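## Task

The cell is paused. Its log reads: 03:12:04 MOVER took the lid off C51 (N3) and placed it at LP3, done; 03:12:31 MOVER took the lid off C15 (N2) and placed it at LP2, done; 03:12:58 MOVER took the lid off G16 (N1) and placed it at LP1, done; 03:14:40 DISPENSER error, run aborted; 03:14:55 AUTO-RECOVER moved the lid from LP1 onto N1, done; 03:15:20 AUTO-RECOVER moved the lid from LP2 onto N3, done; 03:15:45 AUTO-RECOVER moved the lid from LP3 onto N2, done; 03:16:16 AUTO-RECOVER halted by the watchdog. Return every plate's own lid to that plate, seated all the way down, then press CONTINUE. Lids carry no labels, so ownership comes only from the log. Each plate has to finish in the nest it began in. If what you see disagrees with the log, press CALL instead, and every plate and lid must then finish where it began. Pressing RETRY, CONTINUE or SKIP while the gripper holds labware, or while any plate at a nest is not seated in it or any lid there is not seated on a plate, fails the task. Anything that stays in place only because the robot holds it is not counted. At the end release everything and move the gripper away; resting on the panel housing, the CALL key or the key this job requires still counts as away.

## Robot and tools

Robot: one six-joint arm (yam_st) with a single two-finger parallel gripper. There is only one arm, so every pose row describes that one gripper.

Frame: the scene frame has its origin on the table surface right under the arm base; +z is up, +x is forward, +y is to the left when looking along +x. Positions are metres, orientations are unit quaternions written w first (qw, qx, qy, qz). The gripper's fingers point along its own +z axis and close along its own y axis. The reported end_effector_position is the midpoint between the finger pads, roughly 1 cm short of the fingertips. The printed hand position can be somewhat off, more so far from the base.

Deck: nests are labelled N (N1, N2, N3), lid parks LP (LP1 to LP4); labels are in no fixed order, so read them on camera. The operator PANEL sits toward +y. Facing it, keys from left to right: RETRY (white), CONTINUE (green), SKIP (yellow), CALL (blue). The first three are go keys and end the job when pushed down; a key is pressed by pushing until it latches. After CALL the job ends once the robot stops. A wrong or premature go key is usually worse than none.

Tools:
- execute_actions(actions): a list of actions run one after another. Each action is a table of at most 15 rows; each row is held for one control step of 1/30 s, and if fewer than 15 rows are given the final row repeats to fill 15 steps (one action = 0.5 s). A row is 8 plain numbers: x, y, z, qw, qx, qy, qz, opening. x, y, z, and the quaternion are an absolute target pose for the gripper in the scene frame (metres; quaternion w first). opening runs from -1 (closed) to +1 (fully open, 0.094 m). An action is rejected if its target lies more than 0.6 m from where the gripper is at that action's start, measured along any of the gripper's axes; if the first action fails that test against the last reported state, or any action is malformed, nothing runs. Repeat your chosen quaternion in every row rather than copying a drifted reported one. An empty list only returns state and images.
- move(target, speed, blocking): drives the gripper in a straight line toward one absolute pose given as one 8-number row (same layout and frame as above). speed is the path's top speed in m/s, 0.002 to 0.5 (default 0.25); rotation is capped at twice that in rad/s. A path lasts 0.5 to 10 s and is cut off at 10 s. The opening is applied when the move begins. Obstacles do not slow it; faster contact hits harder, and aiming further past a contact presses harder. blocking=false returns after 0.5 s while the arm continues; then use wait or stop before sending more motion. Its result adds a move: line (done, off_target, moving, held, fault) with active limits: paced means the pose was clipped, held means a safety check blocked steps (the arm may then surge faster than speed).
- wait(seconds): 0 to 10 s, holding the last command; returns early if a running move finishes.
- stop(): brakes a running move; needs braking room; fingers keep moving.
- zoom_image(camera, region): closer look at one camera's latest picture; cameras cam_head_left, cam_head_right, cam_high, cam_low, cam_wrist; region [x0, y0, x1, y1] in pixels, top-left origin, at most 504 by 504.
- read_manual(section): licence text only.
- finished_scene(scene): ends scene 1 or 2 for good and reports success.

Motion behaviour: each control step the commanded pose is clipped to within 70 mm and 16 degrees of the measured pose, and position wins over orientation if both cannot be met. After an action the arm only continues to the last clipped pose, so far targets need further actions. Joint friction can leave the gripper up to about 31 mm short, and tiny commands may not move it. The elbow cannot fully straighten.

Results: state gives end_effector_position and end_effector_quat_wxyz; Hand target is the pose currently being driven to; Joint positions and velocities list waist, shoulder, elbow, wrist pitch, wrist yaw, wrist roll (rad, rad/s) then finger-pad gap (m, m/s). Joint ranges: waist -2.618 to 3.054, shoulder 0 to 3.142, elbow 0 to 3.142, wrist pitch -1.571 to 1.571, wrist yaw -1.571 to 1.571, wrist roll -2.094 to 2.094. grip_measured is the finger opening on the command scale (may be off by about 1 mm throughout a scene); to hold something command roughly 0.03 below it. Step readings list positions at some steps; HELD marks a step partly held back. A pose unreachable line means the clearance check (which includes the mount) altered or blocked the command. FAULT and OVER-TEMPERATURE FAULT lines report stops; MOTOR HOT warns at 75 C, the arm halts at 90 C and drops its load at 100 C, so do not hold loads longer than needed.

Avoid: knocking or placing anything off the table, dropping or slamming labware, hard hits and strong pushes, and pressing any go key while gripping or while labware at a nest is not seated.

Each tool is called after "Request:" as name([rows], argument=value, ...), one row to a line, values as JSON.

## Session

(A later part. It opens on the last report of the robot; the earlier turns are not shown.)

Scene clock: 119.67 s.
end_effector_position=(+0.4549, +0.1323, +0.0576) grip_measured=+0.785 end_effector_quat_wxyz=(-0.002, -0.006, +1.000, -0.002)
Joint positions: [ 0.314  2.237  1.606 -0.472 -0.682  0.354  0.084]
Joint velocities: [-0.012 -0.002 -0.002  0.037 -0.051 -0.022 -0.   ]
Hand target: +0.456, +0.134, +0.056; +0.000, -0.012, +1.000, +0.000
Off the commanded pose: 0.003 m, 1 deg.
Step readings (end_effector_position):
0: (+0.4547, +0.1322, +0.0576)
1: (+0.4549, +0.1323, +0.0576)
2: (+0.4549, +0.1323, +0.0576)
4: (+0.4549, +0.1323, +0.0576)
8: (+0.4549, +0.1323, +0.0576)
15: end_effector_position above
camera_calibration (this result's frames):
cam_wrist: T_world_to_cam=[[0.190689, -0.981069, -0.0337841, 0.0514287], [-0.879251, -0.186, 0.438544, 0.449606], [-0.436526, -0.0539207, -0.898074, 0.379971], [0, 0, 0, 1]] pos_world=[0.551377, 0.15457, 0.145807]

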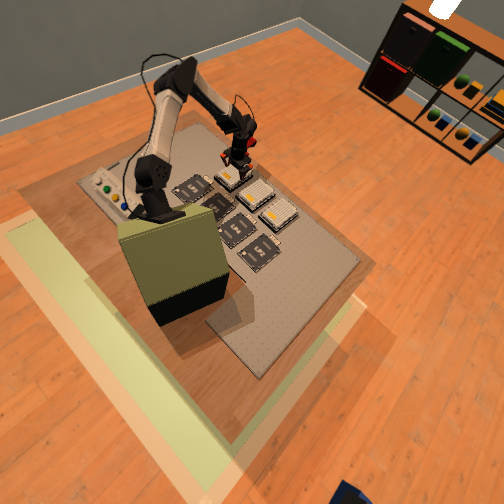

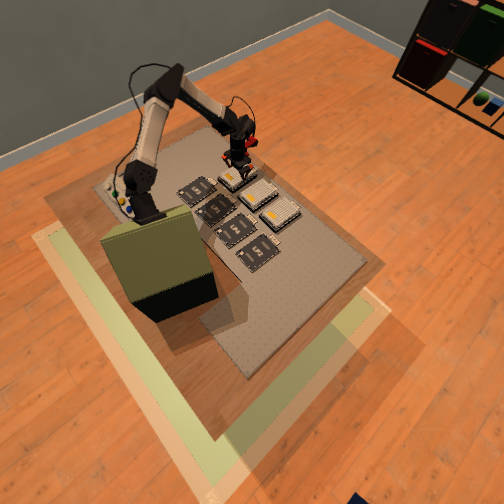

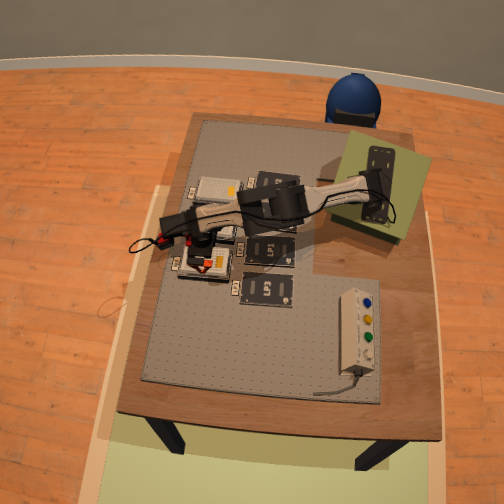

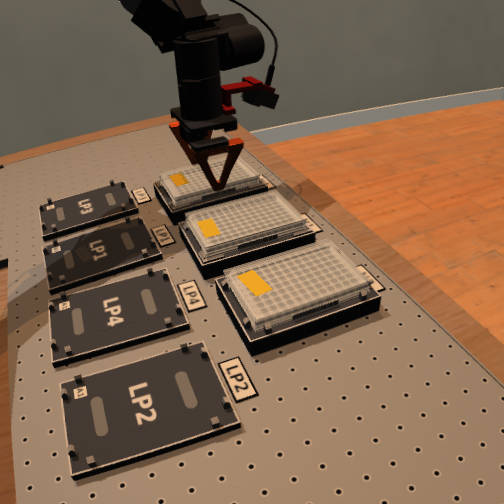

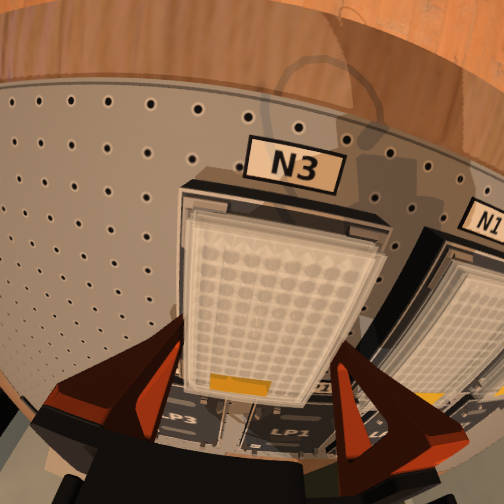

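Request:
execute_actions([
  [[0.455,0.1323,0.059,0,-0.006,1,0,0.8],[0.455,0.1323,0.059,0,-0.006,1,0,0.82],[0.455,0.1323,0.059,0,-0.006,1,0,0.85],[0.455,0.1323,0.059,0,-0.006,1,0,0.9],[0.455,0.1323,0.059,0,-0.006,1,0,1]],
])

Request:
move(target=[0.45,0.1323,0.13,0,-0.006,1,0,1], speed=0.15)

Request:
zoom_image(camera="cam_low", region=[140,150,400,360])

Request:
zoom_image(camera="cam_low", region=[140,120,290,240])

Scene clock: 120.63 s.
end_effector_position=(+0.4550, +0.1323, +0.0576) grip_measured=+1.000 end_effector_quat_wxyz=(-0.002, -0.006, +1.000, -0.001)
Joint positions: [ 0.314  2.237  1.606 -0.471 -0.682  0.354  0.094]
Joint velocities: [ 0.002 -0.007 -0.007 -0.007  0.007 -0.022  0.   ]
Hand target: +0.455, +0.132, +0.059; -0.000, -0.006, +1.000, -0.000
Off the commanded pose: 0.001 m, 0 deg.
Step readings (end_effector_position):
0: (+0.4549, +0.1323, +0.0576)
1: (+0.4549, +0.1323, +0.0576)
2: (+0.4548, +0.1322, +0.0576)
4: (+0.4550, +0.1323, +0.0576)
8: (+0.4550, +0.1323, +0.0576)
15: end_effector_position above
camera_calibration (this result's frames):
cam_wrist: T_world_to_cam=[[0.190934, -0.981019, -0.0338362, 0.051327], [-0.879327, -0.186259, 0.438282, 0.44976], [-0.436265, -0.05393, -0.8982, 0.379894], [0, 0, 0, 1]] pos_world=[0.551421, 0.154612, 0.145836]

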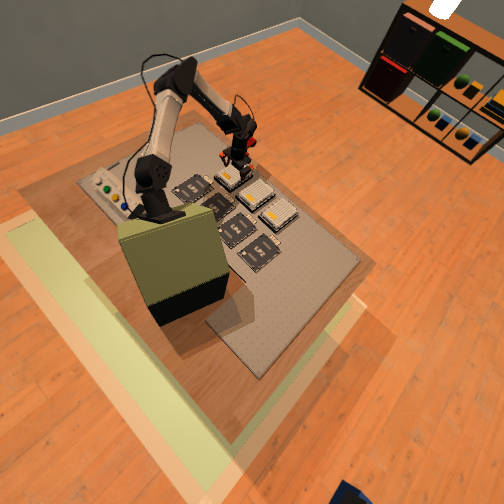

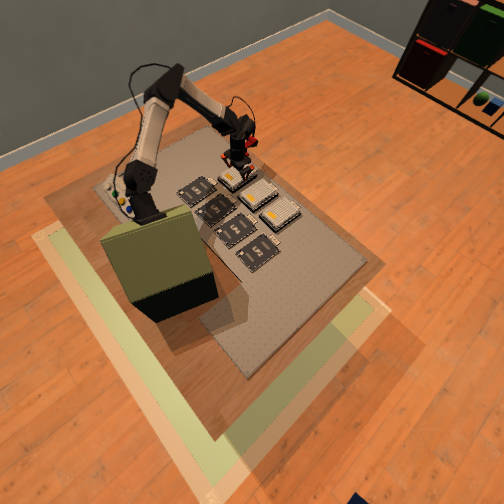

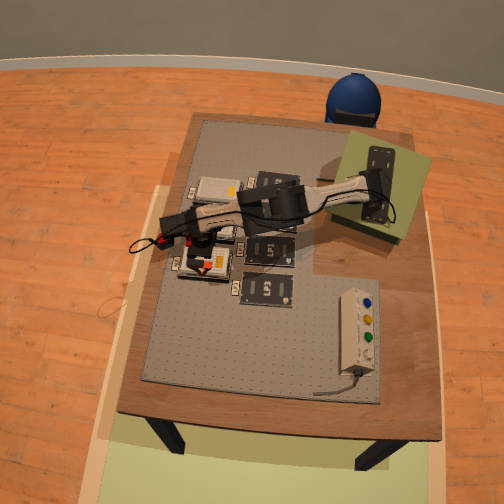

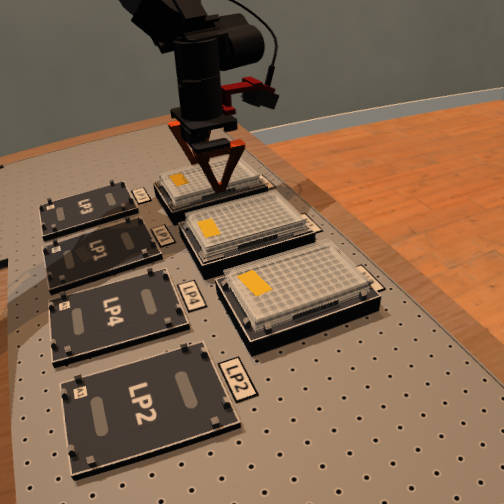

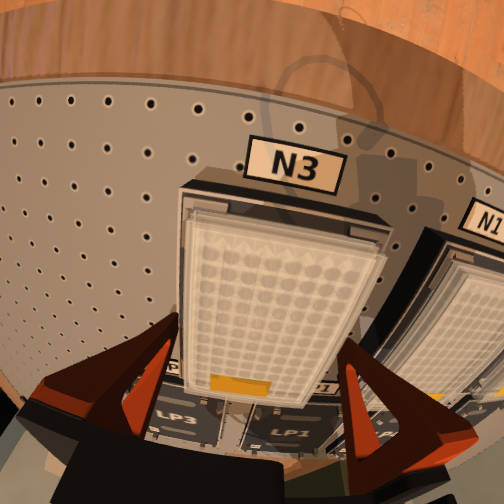

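Scene clock: 121.70 s.
end_effector_position=(+0.4617, +0.1385, +0.1308) grip_measured=+1.000 end_effector_quat_wxyz=(+0.014, -0.018, +1.000, +0.001)
Joint positions: [ 0.214  2.093  1.606 -0.649 -0.721  0.238  0.094]
Joint velocities: [ 0.017  0.007 -0.012  0.037  0.051  0.037  0.   ]
Hand target: +0.450, +0.133, +0.130; -0.000, -0.006, +1.000, +0.000
Off the commanded pose: 0.013 m, 2 deg.
move: off_target
camera_calibration (this result's frames):
cam_wrist: T_world_to_cam=[[0.215669, -0.975953, -0.0316631, 0.0461821], [-0.887946, -0.209505, 0.409462, 0.435693], [-0.406249, -0.0601932, -0.911778, 0.437668], [0, 0, 0, 1]] pos_world=[0.554714, 0.162696, 0.222118]

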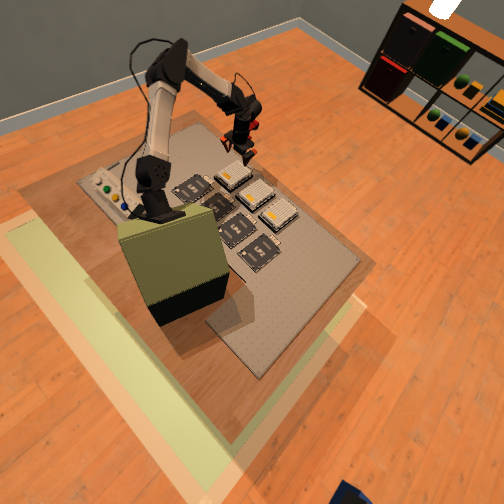

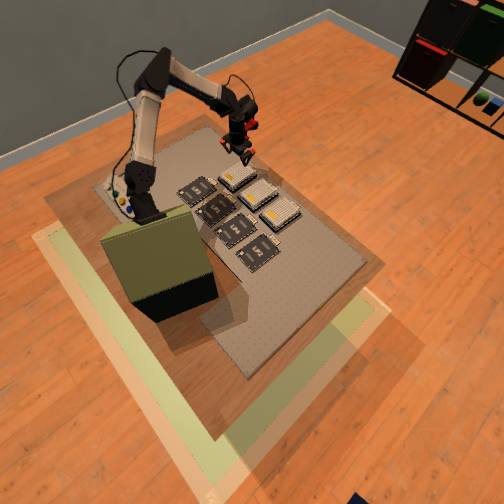

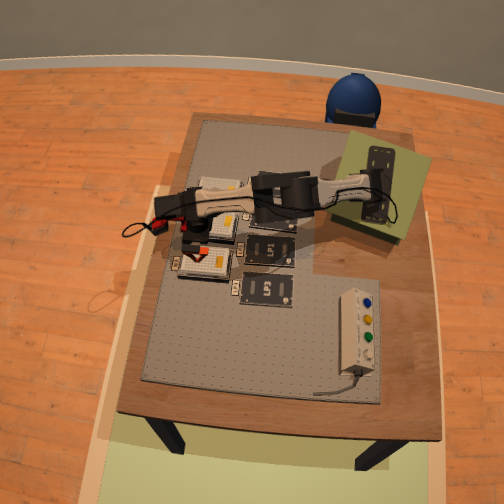

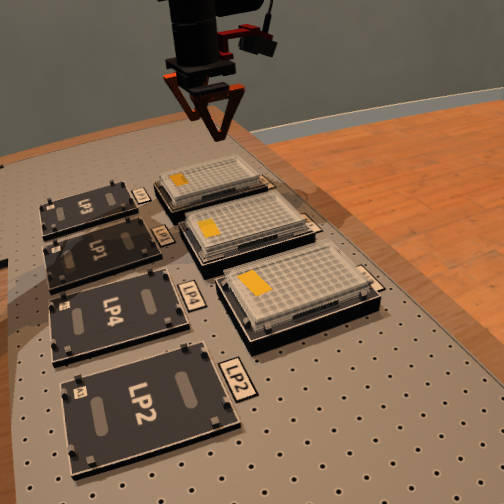

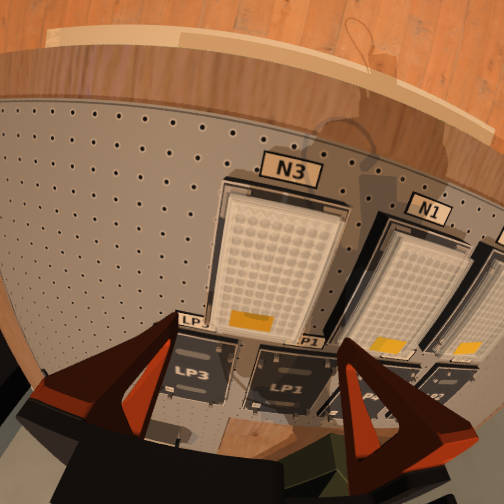

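Region (140, 150, 400, 360) of cam_low's 504x504 image, scaled by 1.938, with more detail than that image has; it fills the top 407 rows of this view, and the rest is white.

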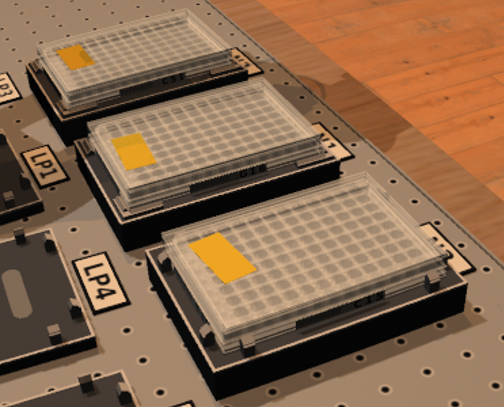

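Region (140, 120, 290, 240) of cam_low's 504x504 image, scaled by 3.360, with more detail than that image has; it fills the top 403 rows of this view, and the rest is white.

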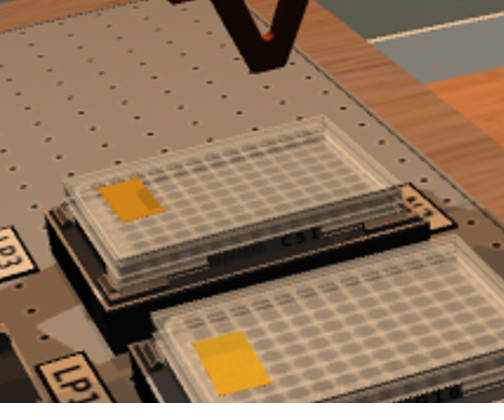

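Request:
move(target=[0.06,0.33,0.22,0,-0.707,0.707,0,-1], speed=0.35)

Scene clock: 125.13 s.
end_effector_position=(+0.0623, +0.3302, +0.2199) grip_measured=-0.982 end_effector_quat_wxyz=(-0.009, +0.706, -0.708, -0.004)
Joint positions: [ 1.659  0.878  0.842 -0.725  0.211 -0.116  0.001]
Joint velocities: [ 0.002  0.002 -0.012 -0.051  0.007 -0.081 -0.001]
Hand target: +0.060, +0.333, +0.219; -0.003, +0.709, -0.706, +0.001
Off the commanded pose: 0.002 m, 1 deg.
move: done
camera_calibration (this result's frames):
cam_wrist: T_world_to_cam=[[0.983739, 0.177694, -0.0261107, -0.10777], [0.172134, -0.891333, 0.419399, 0.241602], [0.0512511, -0.417074, -0.907426, 0.456594], [0, 0, 0, 1]] pos_world=[0.0410287, 0.424931, 0.310184]

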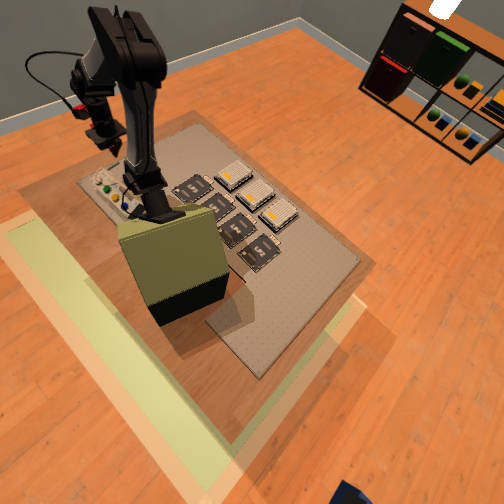

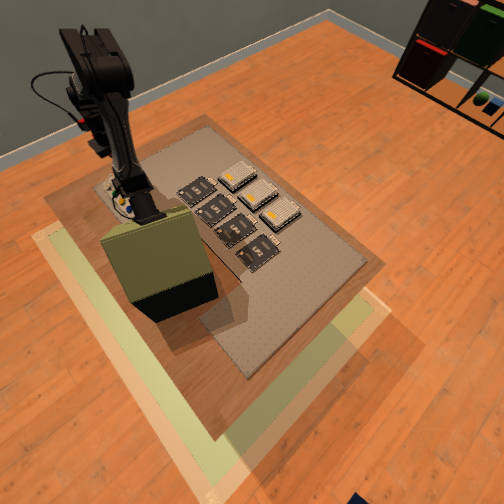

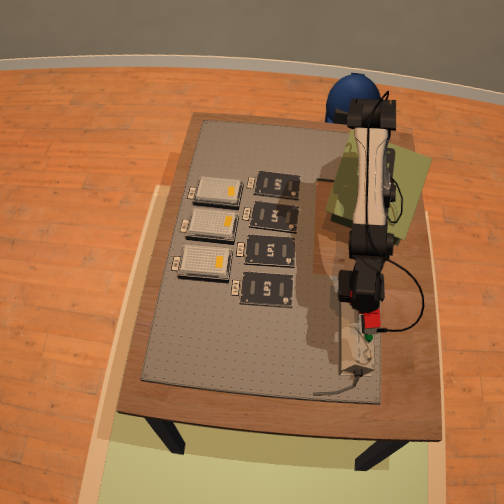

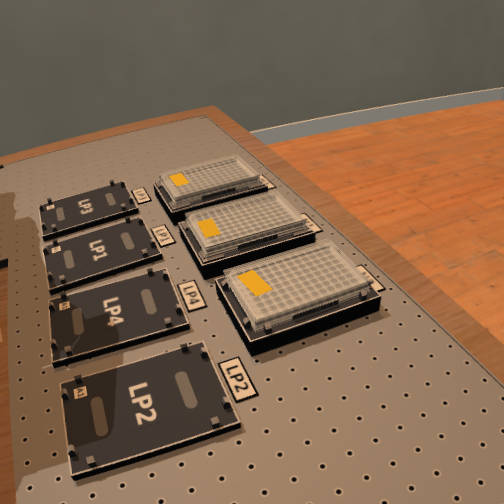

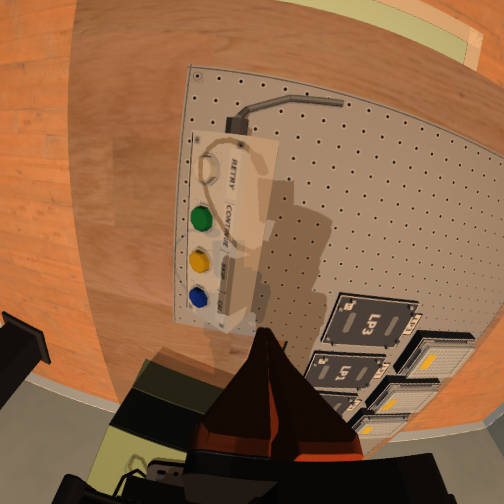

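Request:
move(target=[-0.028,0.336,0.112,0.153,-0.690,0.690,-0.153,-1], speed=0.15)

Scene clock: 127.67 s.
end_effector_position=(-0.0227, +0.3283, +0.1114) grip_measured=-0.982 end_effector_quat_wxyz=(-0.148, +0.694, -0.686, +0.161)
Joint positions: [ 2.128  1.59   0.887 -0.427  0.932  0.394  0.001]
Joint velocities: [-0.002 -0.007 -0.017 -0.037 -0.066 -0.037 -0.001]
Hand target: -0.028, +0.337, +0.111; -0.154, +0.691, -0.690, +0.153
Off the commanded pose: 0.009 m, 1 deg.
move: done
camera_calibration (this result's frames):
cam_wrist: T_world_to_cam=[[0.903528, 0.193475, 0.382367, -0.0791182], [-0.0188077, -0.873515, 0.486434, 0.282473], [0.428116, -0.446699, -0.785606, 0.366425], [0, 0, 0, 1]] pos_world=[-0.0800743, 0.425733, 0.180714]

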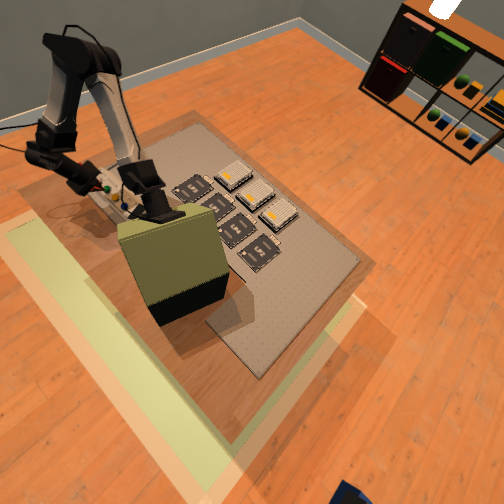

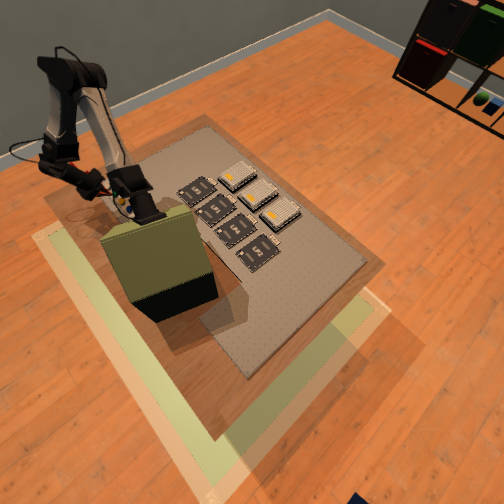

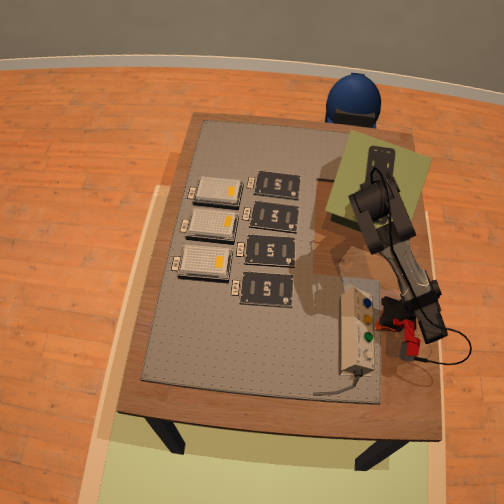

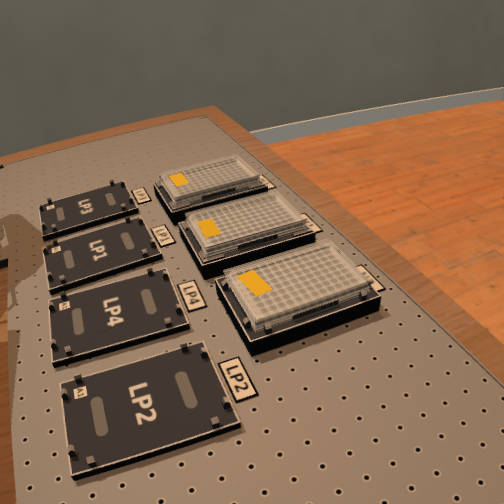

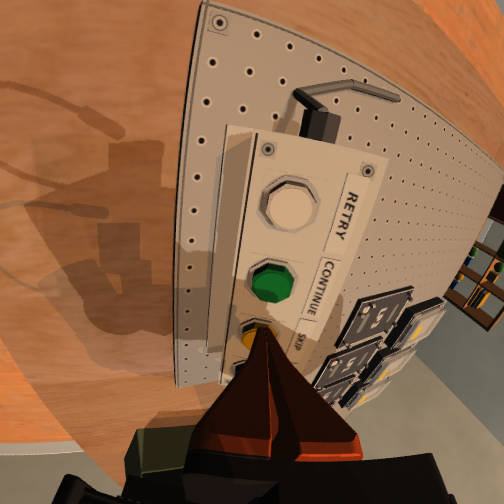

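Request:
execute_actions(actions=[])

Scene clock: 128.27 s.
end_effector_position=(-0.0224, +0.3285, +0.1115) grip_measured=-0.982 end_effector_quat_wxyz=(-0.149, +0.693, -0.687, +0.161)
Joint positions: [ 2.128  1.59   0.887 -0.427  0.934  0.396  0.001]
Joint velocities: [-0.007 -0.002 -0.017 -0.051  0.066  0.037 -0.002]
Hand target: -0.028, +0.337, +0.111; -0.154, +0.691, -0.690, +0.153
Off the commanded pose: 0.009 m, 1 deg.
camera_calibration (this result's frames):
cam_wrist: T_world_to_cam=[[0.903111, 0.19166, 0.384261, -0.0790628], [-0.0208753, -0.87421, 0.485098, 0.282861], [0.428899, -0.446119, -0.785508, 0.366282], [0, 0, 0, 1]] pos_world=[-0.0797907, 0.425839, 0.180883]

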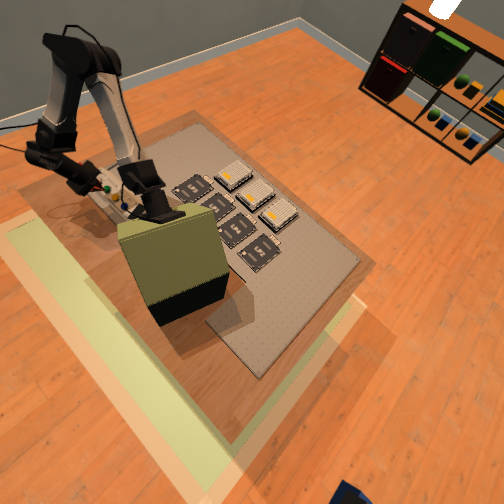

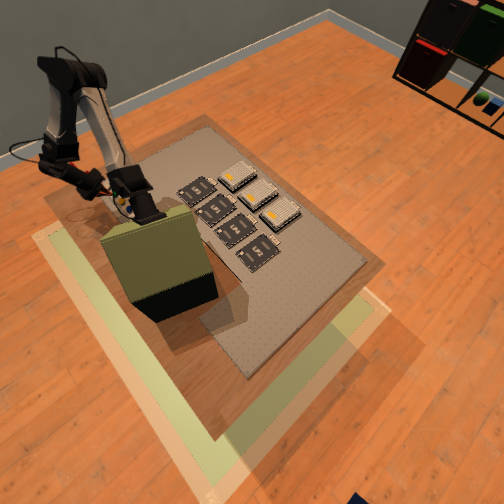

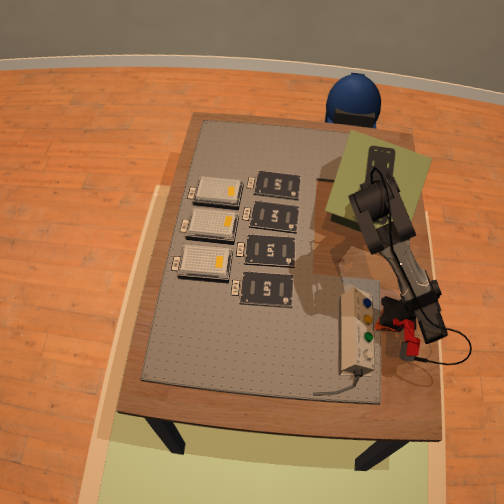

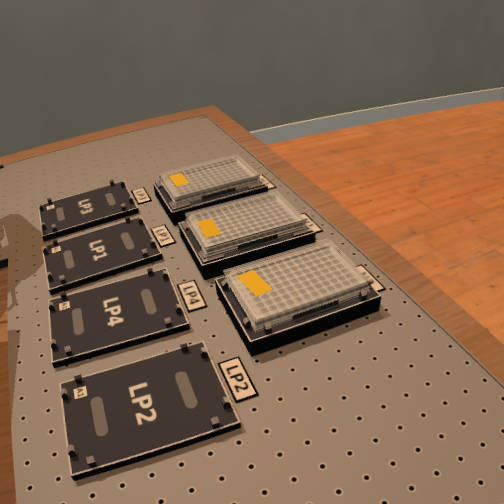

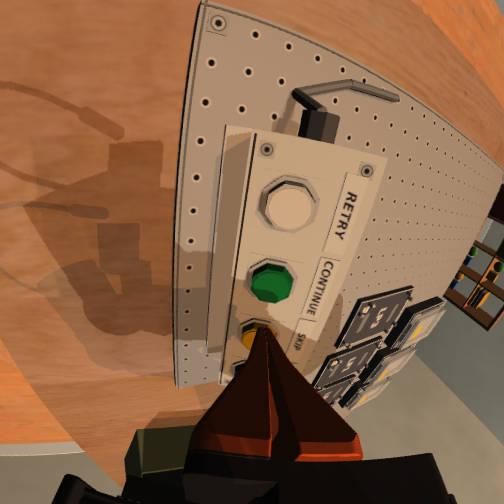

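Request:
move(target=[-0.017,0.346,0.092,0.153,-0.690,0.690,-0.153,-1], speed=0.05)

Scene clock: 130.33 s.
end_effector_position=(-0.0162, +0.3349, +0.0965) grip_measured=-0.982 end_effector_quat_wxyz=(-0.150, +0.697, -0.683, +0.160)
Joint positions: [ 2.081  1.621  0.887 -0.33   0.915  0.309  0.001]
Joint velocities: [ 0.007 -0.012 -0.012  0.051  0.037 -0.007 -0.   ]
Hand target: -0.017, +0.346, +0.092; -0.153, +0.690, -0.690, +0.153
Off the commanded pose: 0.012 m, 1 deg.
move: off_target
camera_calibration (this result's frames):
cam_wrist: T_world_to_cam=[[0.900852, 0.20126, 0.384657, -0.0834744], [-0.0113926, -0.874781, 0.484385, 0.296261], [0.433978, -0.440741, -0.785755, 0.352968], [0, 0, 0, 1]] pos_world=[-0.0746072, 0.431531, 0.165951]

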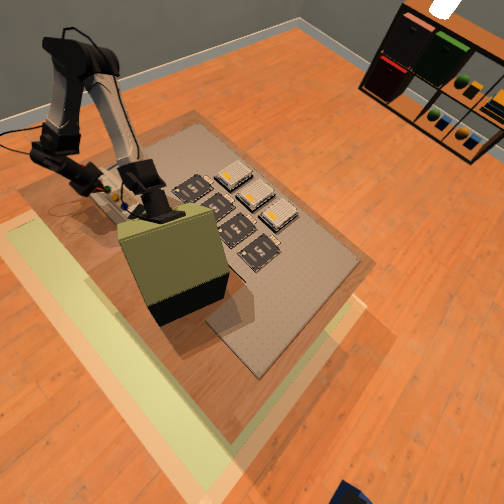

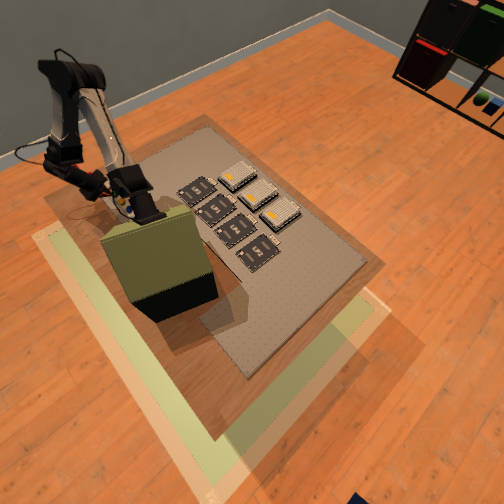

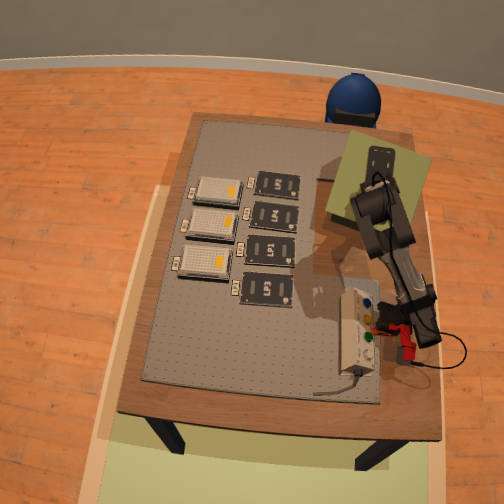

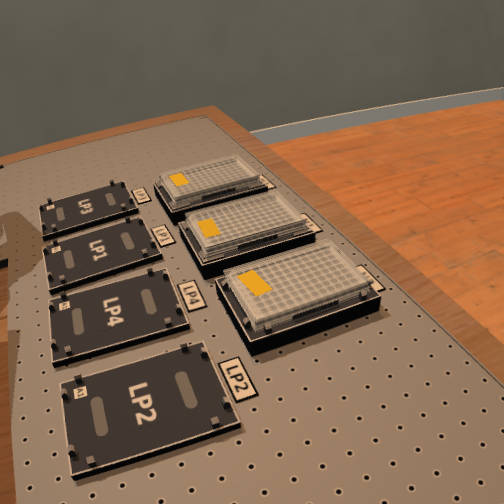

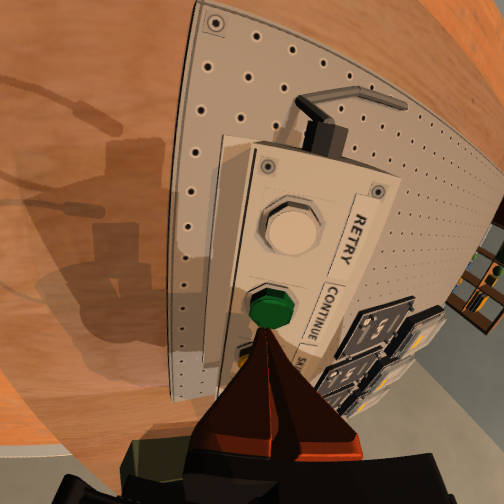

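Request:
move(target=[-0.008,0.349,0.074,0.153,-0.690,0.690,-0.153,-1], speed=0.03)

Scene clock: 131.80 s.
end_effector_position=(-0.0103, +0.3399, +0.0860) grip_measured=-0.982 end_effector_quat_wxyz=(-0.150, +0.702, -0.677, +0.159)
Joint positions: [ 2.044  1.641  0.887 -0.261  0.897  0.237  0.001]
Joint velocities: [-0.012 -0.012  0.007  0.022 -0.007 -0.022  0.001]
move: unfinished (the scene ended)
camera_calibration (this result's frames):
cam_wrist: T_world_to_cam=[[0.898272, 0.215397, 0.383029, -0.0904183], [0.00260783, -0.874228, 0.485508, 0.305651], [0.439431, -0.43512, -0.785857, 0.342581], [0, 0, 0, 1]] pos_world=[-0.0701177, 0.435749, 0.155456]
The task's run has ended: the event that ends the task has happened.

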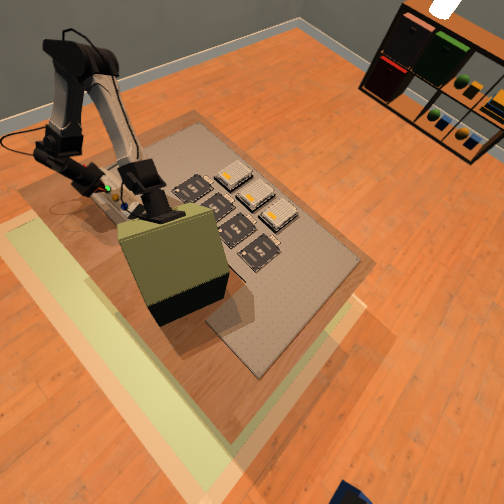

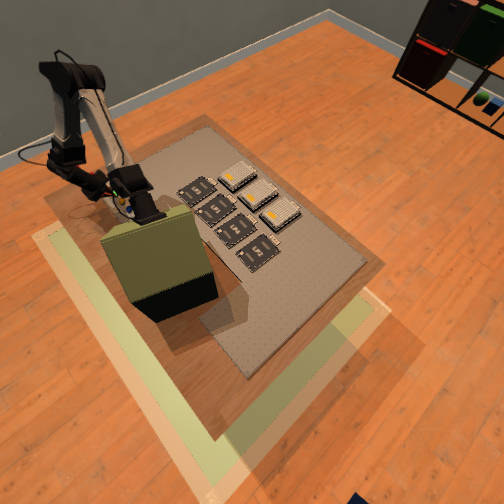

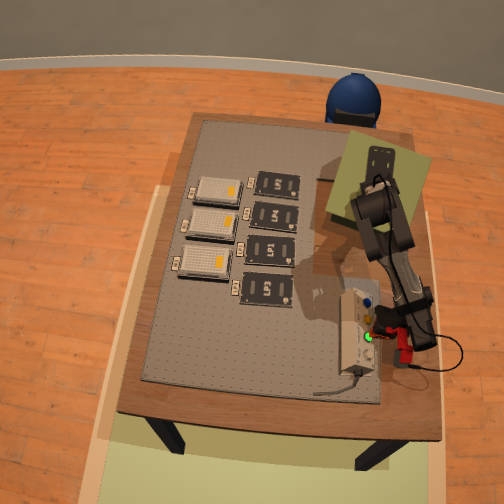

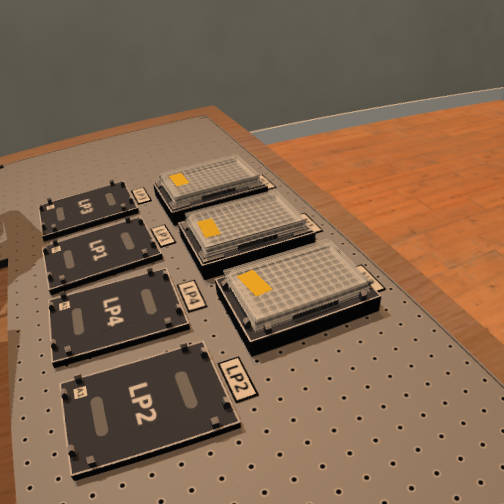

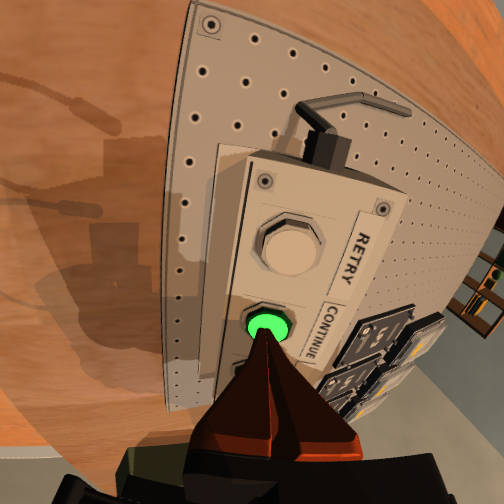

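Request:
finished_scene(scene=2)

The scene is finished: the task was done.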